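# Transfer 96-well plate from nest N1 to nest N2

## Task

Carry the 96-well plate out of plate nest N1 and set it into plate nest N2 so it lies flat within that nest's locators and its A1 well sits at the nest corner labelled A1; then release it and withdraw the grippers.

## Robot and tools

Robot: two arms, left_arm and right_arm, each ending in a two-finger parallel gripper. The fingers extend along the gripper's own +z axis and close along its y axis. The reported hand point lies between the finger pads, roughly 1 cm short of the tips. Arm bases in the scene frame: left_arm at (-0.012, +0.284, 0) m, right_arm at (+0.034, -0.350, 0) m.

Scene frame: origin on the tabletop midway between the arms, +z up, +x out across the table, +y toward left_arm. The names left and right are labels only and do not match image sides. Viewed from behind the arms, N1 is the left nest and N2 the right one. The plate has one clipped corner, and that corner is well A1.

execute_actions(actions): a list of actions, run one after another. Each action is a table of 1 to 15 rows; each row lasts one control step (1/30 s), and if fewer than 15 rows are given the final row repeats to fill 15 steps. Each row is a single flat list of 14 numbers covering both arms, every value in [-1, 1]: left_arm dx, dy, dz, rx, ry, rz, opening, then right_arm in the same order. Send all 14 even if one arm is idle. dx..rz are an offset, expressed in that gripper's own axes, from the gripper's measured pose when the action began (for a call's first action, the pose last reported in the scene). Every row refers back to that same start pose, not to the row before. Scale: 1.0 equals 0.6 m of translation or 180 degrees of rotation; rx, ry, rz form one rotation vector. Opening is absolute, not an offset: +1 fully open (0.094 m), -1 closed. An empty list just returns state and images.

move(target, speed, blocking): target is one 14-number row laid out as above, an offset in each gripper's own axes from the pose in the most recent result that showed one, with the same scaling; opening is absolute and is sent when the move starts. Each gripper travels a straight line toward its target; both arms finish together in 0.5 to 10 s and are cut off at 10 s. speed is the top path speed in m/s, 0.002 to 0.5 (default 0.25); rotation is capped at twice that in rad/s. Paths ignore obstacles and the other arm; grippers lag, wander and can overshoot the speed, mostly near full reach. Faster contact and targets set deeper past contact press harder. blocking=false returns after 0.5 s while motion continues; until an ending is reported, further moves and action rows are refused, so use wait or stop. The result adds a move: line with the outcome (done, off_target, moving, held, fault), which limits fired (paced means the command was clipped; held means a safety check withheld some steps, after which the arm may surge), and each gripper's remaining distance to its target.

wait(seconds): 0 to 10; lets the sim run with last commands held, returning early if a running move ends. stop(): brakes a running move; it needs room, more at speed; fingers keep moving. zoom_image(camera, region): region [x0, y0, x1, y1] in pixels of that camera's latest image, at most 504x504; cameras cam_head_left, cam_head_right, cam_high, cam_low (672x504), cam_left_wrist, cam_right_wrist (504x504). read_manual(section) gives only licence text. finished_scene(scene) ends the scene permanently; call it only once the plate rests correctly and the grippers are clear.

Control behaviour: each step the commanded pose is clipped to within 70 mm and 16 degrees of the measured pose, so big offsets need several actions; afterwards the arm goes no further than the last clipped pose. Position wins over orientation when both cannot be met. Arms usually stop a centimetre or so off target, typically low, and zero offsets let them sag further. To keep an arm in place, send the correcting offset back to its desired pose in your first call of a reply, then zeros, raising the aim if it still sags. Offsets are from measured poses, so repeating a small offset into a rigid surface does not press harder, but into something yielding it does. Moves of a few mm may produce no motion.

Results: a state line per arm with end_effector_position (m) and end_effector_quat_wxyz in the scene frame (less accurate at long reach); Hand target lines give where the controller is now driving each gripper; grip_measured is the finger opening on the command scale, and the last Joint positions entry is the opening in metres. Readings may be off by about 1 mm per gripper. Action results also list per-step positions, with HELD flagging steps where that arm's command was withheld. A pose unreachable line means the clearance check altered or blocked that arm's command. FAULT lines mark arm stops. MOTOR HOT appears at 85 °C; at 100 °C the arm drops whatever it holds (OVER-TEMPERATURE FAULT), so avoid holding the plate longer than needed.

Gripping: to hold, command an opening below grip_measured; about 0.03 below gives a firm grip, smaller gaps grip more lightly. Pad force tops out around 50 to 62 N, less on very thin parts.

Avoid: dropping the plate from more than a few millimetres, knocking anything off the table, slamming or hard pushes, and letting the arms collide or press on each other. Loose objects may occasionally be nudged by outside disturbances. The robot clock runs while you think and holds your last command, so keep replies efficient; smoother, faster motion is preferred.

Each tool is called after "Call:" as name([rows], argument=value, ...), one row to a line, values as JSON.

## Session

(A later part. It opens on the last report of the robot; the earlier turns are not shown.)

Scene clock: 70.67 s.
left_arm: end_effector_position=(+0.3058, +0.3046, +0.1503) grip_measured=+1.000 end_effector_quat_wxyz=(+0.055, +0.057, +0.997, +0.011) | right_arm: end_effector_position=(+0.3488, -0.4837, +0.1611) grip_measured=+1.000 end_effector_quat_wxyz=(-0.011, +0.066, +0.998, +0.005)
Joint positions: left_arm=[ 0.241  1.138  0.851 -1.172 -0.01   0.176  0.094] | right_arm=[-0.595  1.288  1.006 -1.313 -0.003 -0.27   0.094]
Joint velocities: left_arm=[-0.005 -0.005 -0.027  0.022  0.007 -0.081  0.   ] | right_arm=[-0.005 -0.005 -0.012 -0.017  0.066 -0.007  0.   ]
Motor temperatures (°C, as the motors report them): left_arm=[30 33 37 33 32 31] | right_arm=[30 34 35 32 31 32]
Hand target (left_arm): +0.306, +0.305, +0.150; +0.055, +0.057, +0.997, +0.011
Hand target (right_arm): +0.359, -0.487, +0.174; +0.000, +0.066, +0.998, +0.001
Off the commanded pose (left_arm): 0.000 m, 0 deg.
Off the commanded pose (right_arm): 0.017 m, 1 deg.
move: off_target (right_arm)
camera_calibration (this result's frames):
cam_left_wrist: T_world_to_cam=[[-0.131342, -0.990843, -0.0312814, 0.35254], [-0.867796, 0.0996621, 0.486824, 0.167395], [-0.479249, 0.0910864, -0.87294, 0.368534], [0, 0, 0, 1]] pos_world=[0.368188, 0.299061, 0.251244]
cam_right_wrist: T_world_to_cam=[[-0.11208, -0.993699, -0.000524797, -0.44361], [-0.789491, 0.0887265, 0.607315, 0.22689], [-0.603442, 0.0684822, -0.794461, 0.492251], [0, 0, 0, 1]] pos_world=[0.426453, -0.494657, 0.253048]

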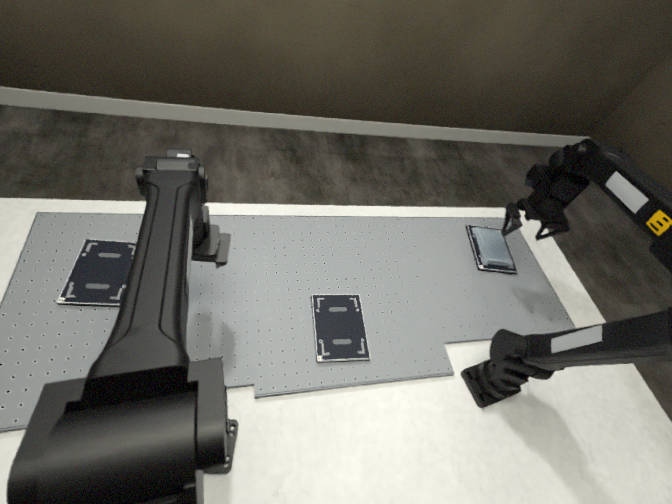

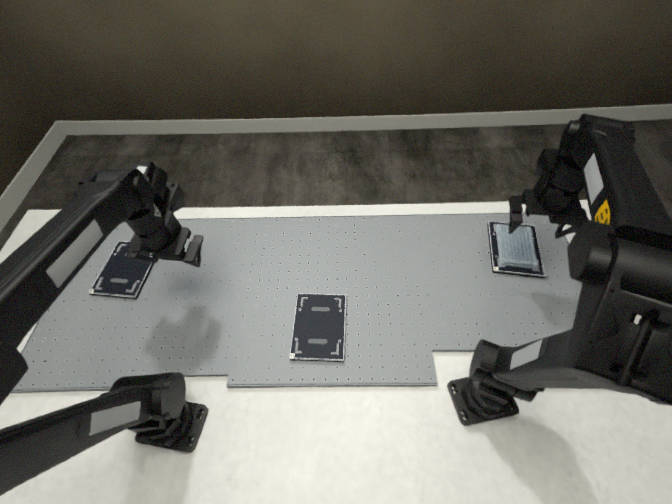

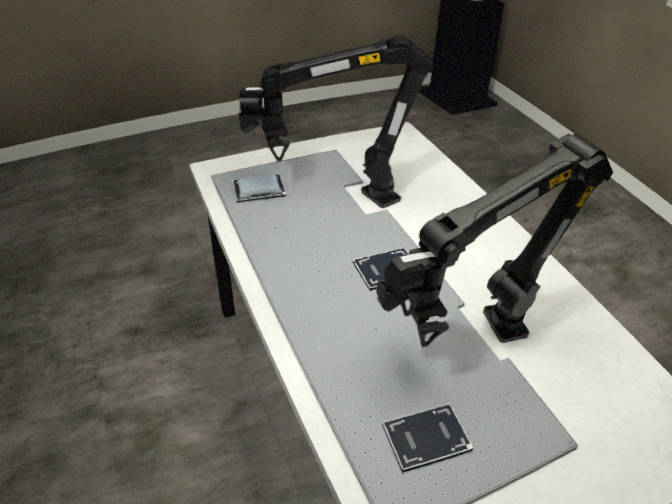

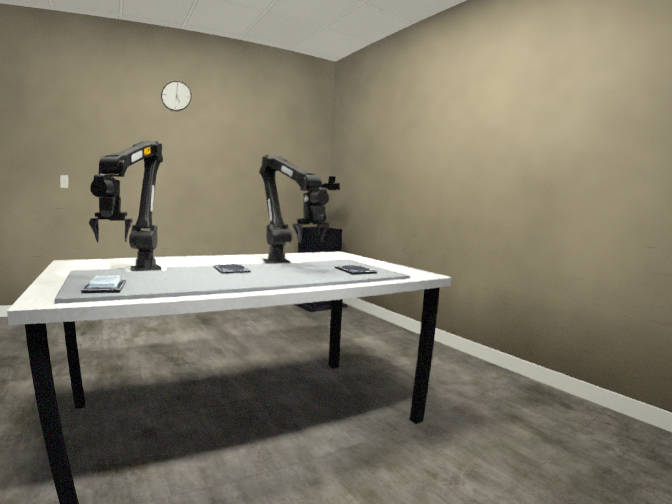

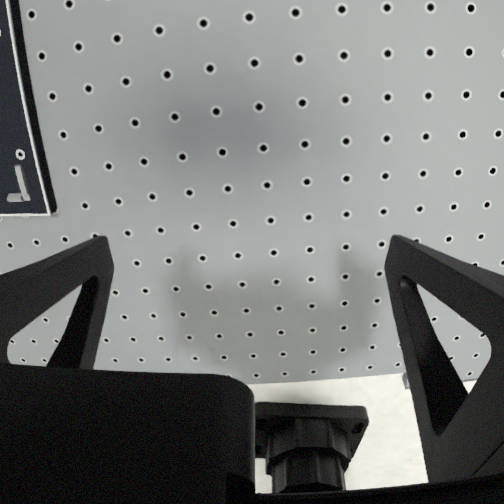

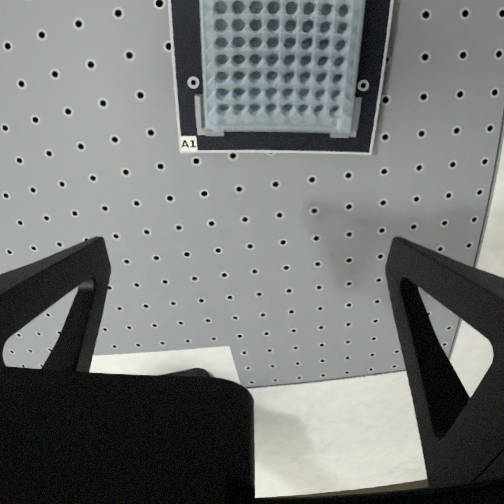

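Call:
move(target=[0,0,0,0,0,0,1,0.061,0.217,-0.04,0,0,-0.128,1], speed=0.3)

Scene clock: 72.23 s.
left_arm: end_effector_position=(+0.3058, +0.3046, +0.1503) grip_measured=+1.000 end_effector_quat_wxyz=(+0.055, +0.057, +0.997, +0.011) | right_arm: end_effector_position=(+0.3356, -0.3501, +0.1850) grip_measured=+1.000 end_effector_quat_wxyz=(-0.008, -0.139, +0.990, +0.006)
Joint positions: left_arm=[ 0.241  1.138  0.851 -1.172 -0.01   0.176  0.094] | right_arm=[-0.199  1.156  0.962 -1.394 -0.01  -0.284  0.094]
Joint velocities: left_arm=[-0.005 -0.005  0.007  0.007 -0.022  0.051  0.   ] | right_arm=[-0.005 -0.005 -0.002 -0.017 -0.037 -0.037  0.   ]
Motor temperatures (°C, as the motors report them): left_arm=[30 33 37 33 32 31] | right_arm=[30 34 35 32 31 32]
Hand target (left_arm): +0.306, +0.305, +0.150; +0.055, +0.057, +0.997, +0.011
Hand target (right_arm): +0.331, -0.350, +0.186; -0.011, -0.135, +0.991, +0.007
Off the commanded pose (left_arm): 0.000 m, 0 deg.
Off the commanded pose (right_arm): 0.006 m, 1 deg.
move: done
camera_calibration (this result's frames):
cam_left_wrist: T_world_to_cam=[[-0.131342, -0.990843, -0.0312814, 0.35254], [-0.867796, 0.0996621, 0.486824, 0.167395], [-0.479249, 0.0910864, -0.87294, 0.368534], [0, 0, 0, 1]] pos_world=[0.368188, 0.299061, 0.251244]
cam_right_wrist: T_world_to_cam=[[0.29399, -0.955791, -0.00582131, -0.434311], [-0.763224, -0.238416, 0.600539, 0.0679509], [-0.575377, -0.17211, -0.799574, 0.401394], [0, 0, 0, 1]] pos_world=[0.410498, -0.329826, 0.277609]

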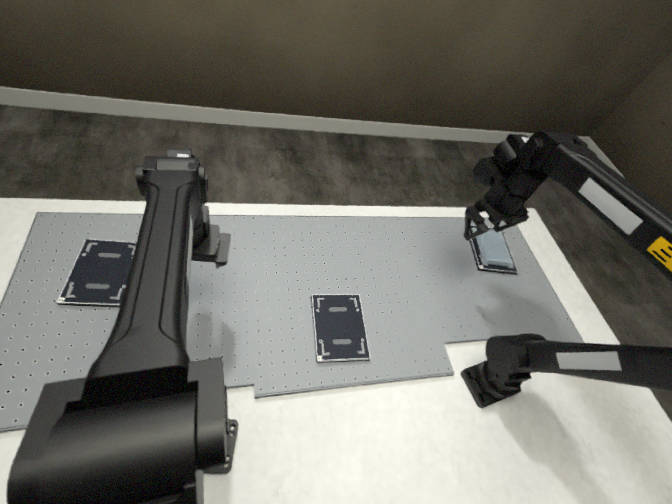

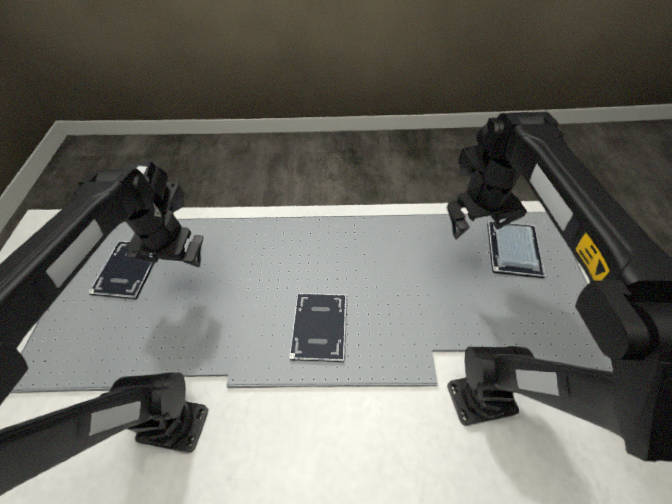

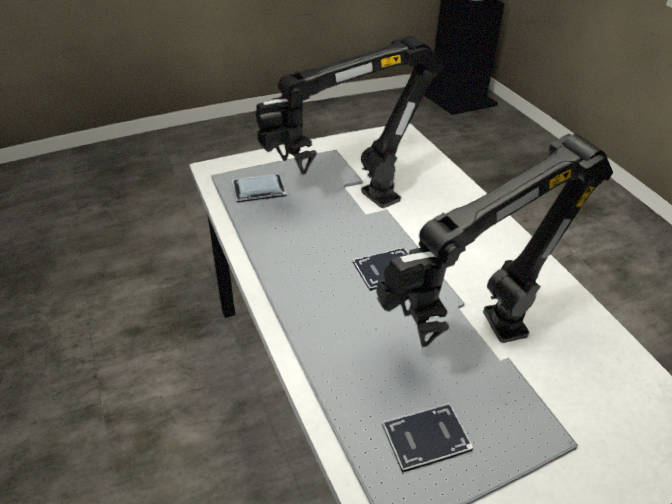

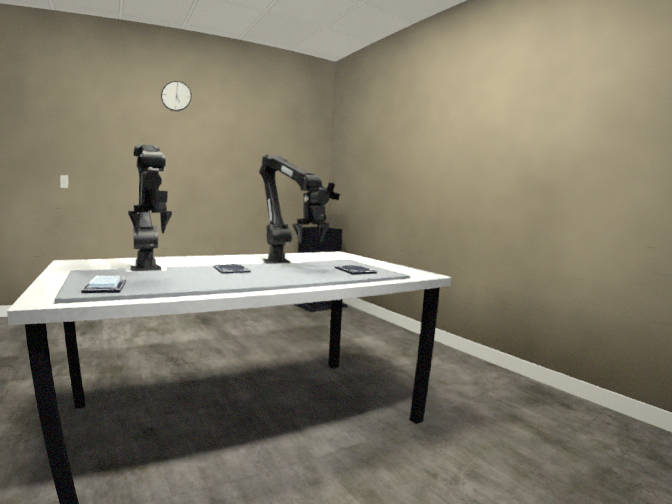

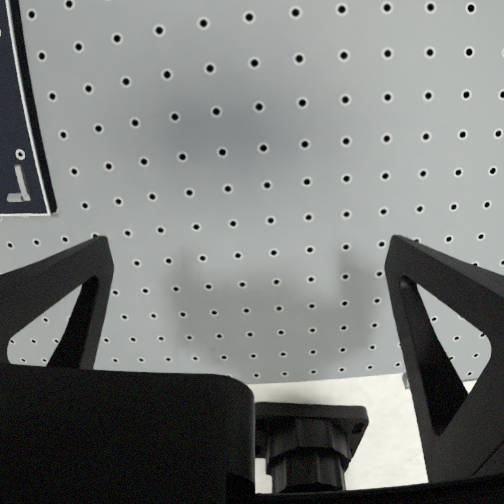

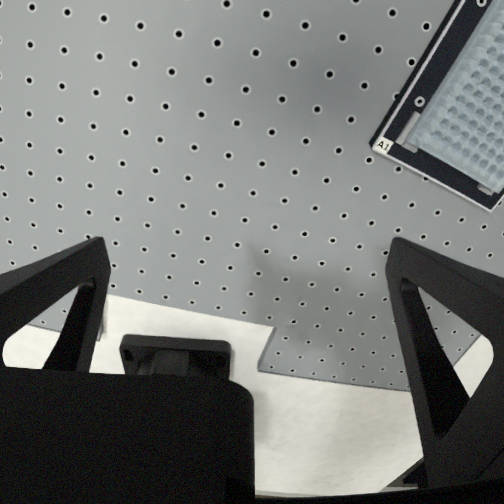

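Call:
zoom_image(camera="cam_right_wrist", region=[364, 70, 504, 215])

Region (364, 70, 504, 215) of cam_right_wrist's 504x504 image, scaled by 3.476, with more detail than that image has; it fills the left 487 columns of this view, and the rest is white.

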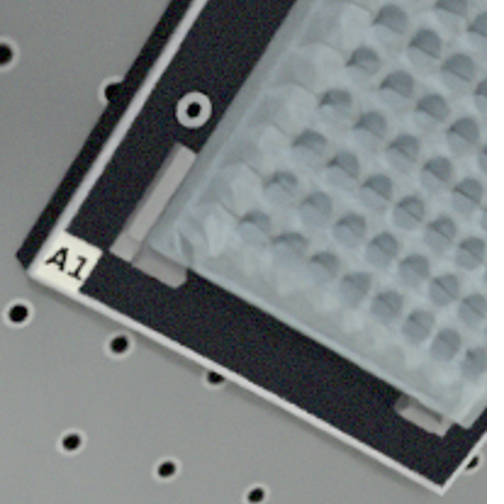

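The plate sits inside the locators with its cut corner at A1, and the arm is clear.

Call:
finished_scene(scene=2)

The scene is finished: the task was done.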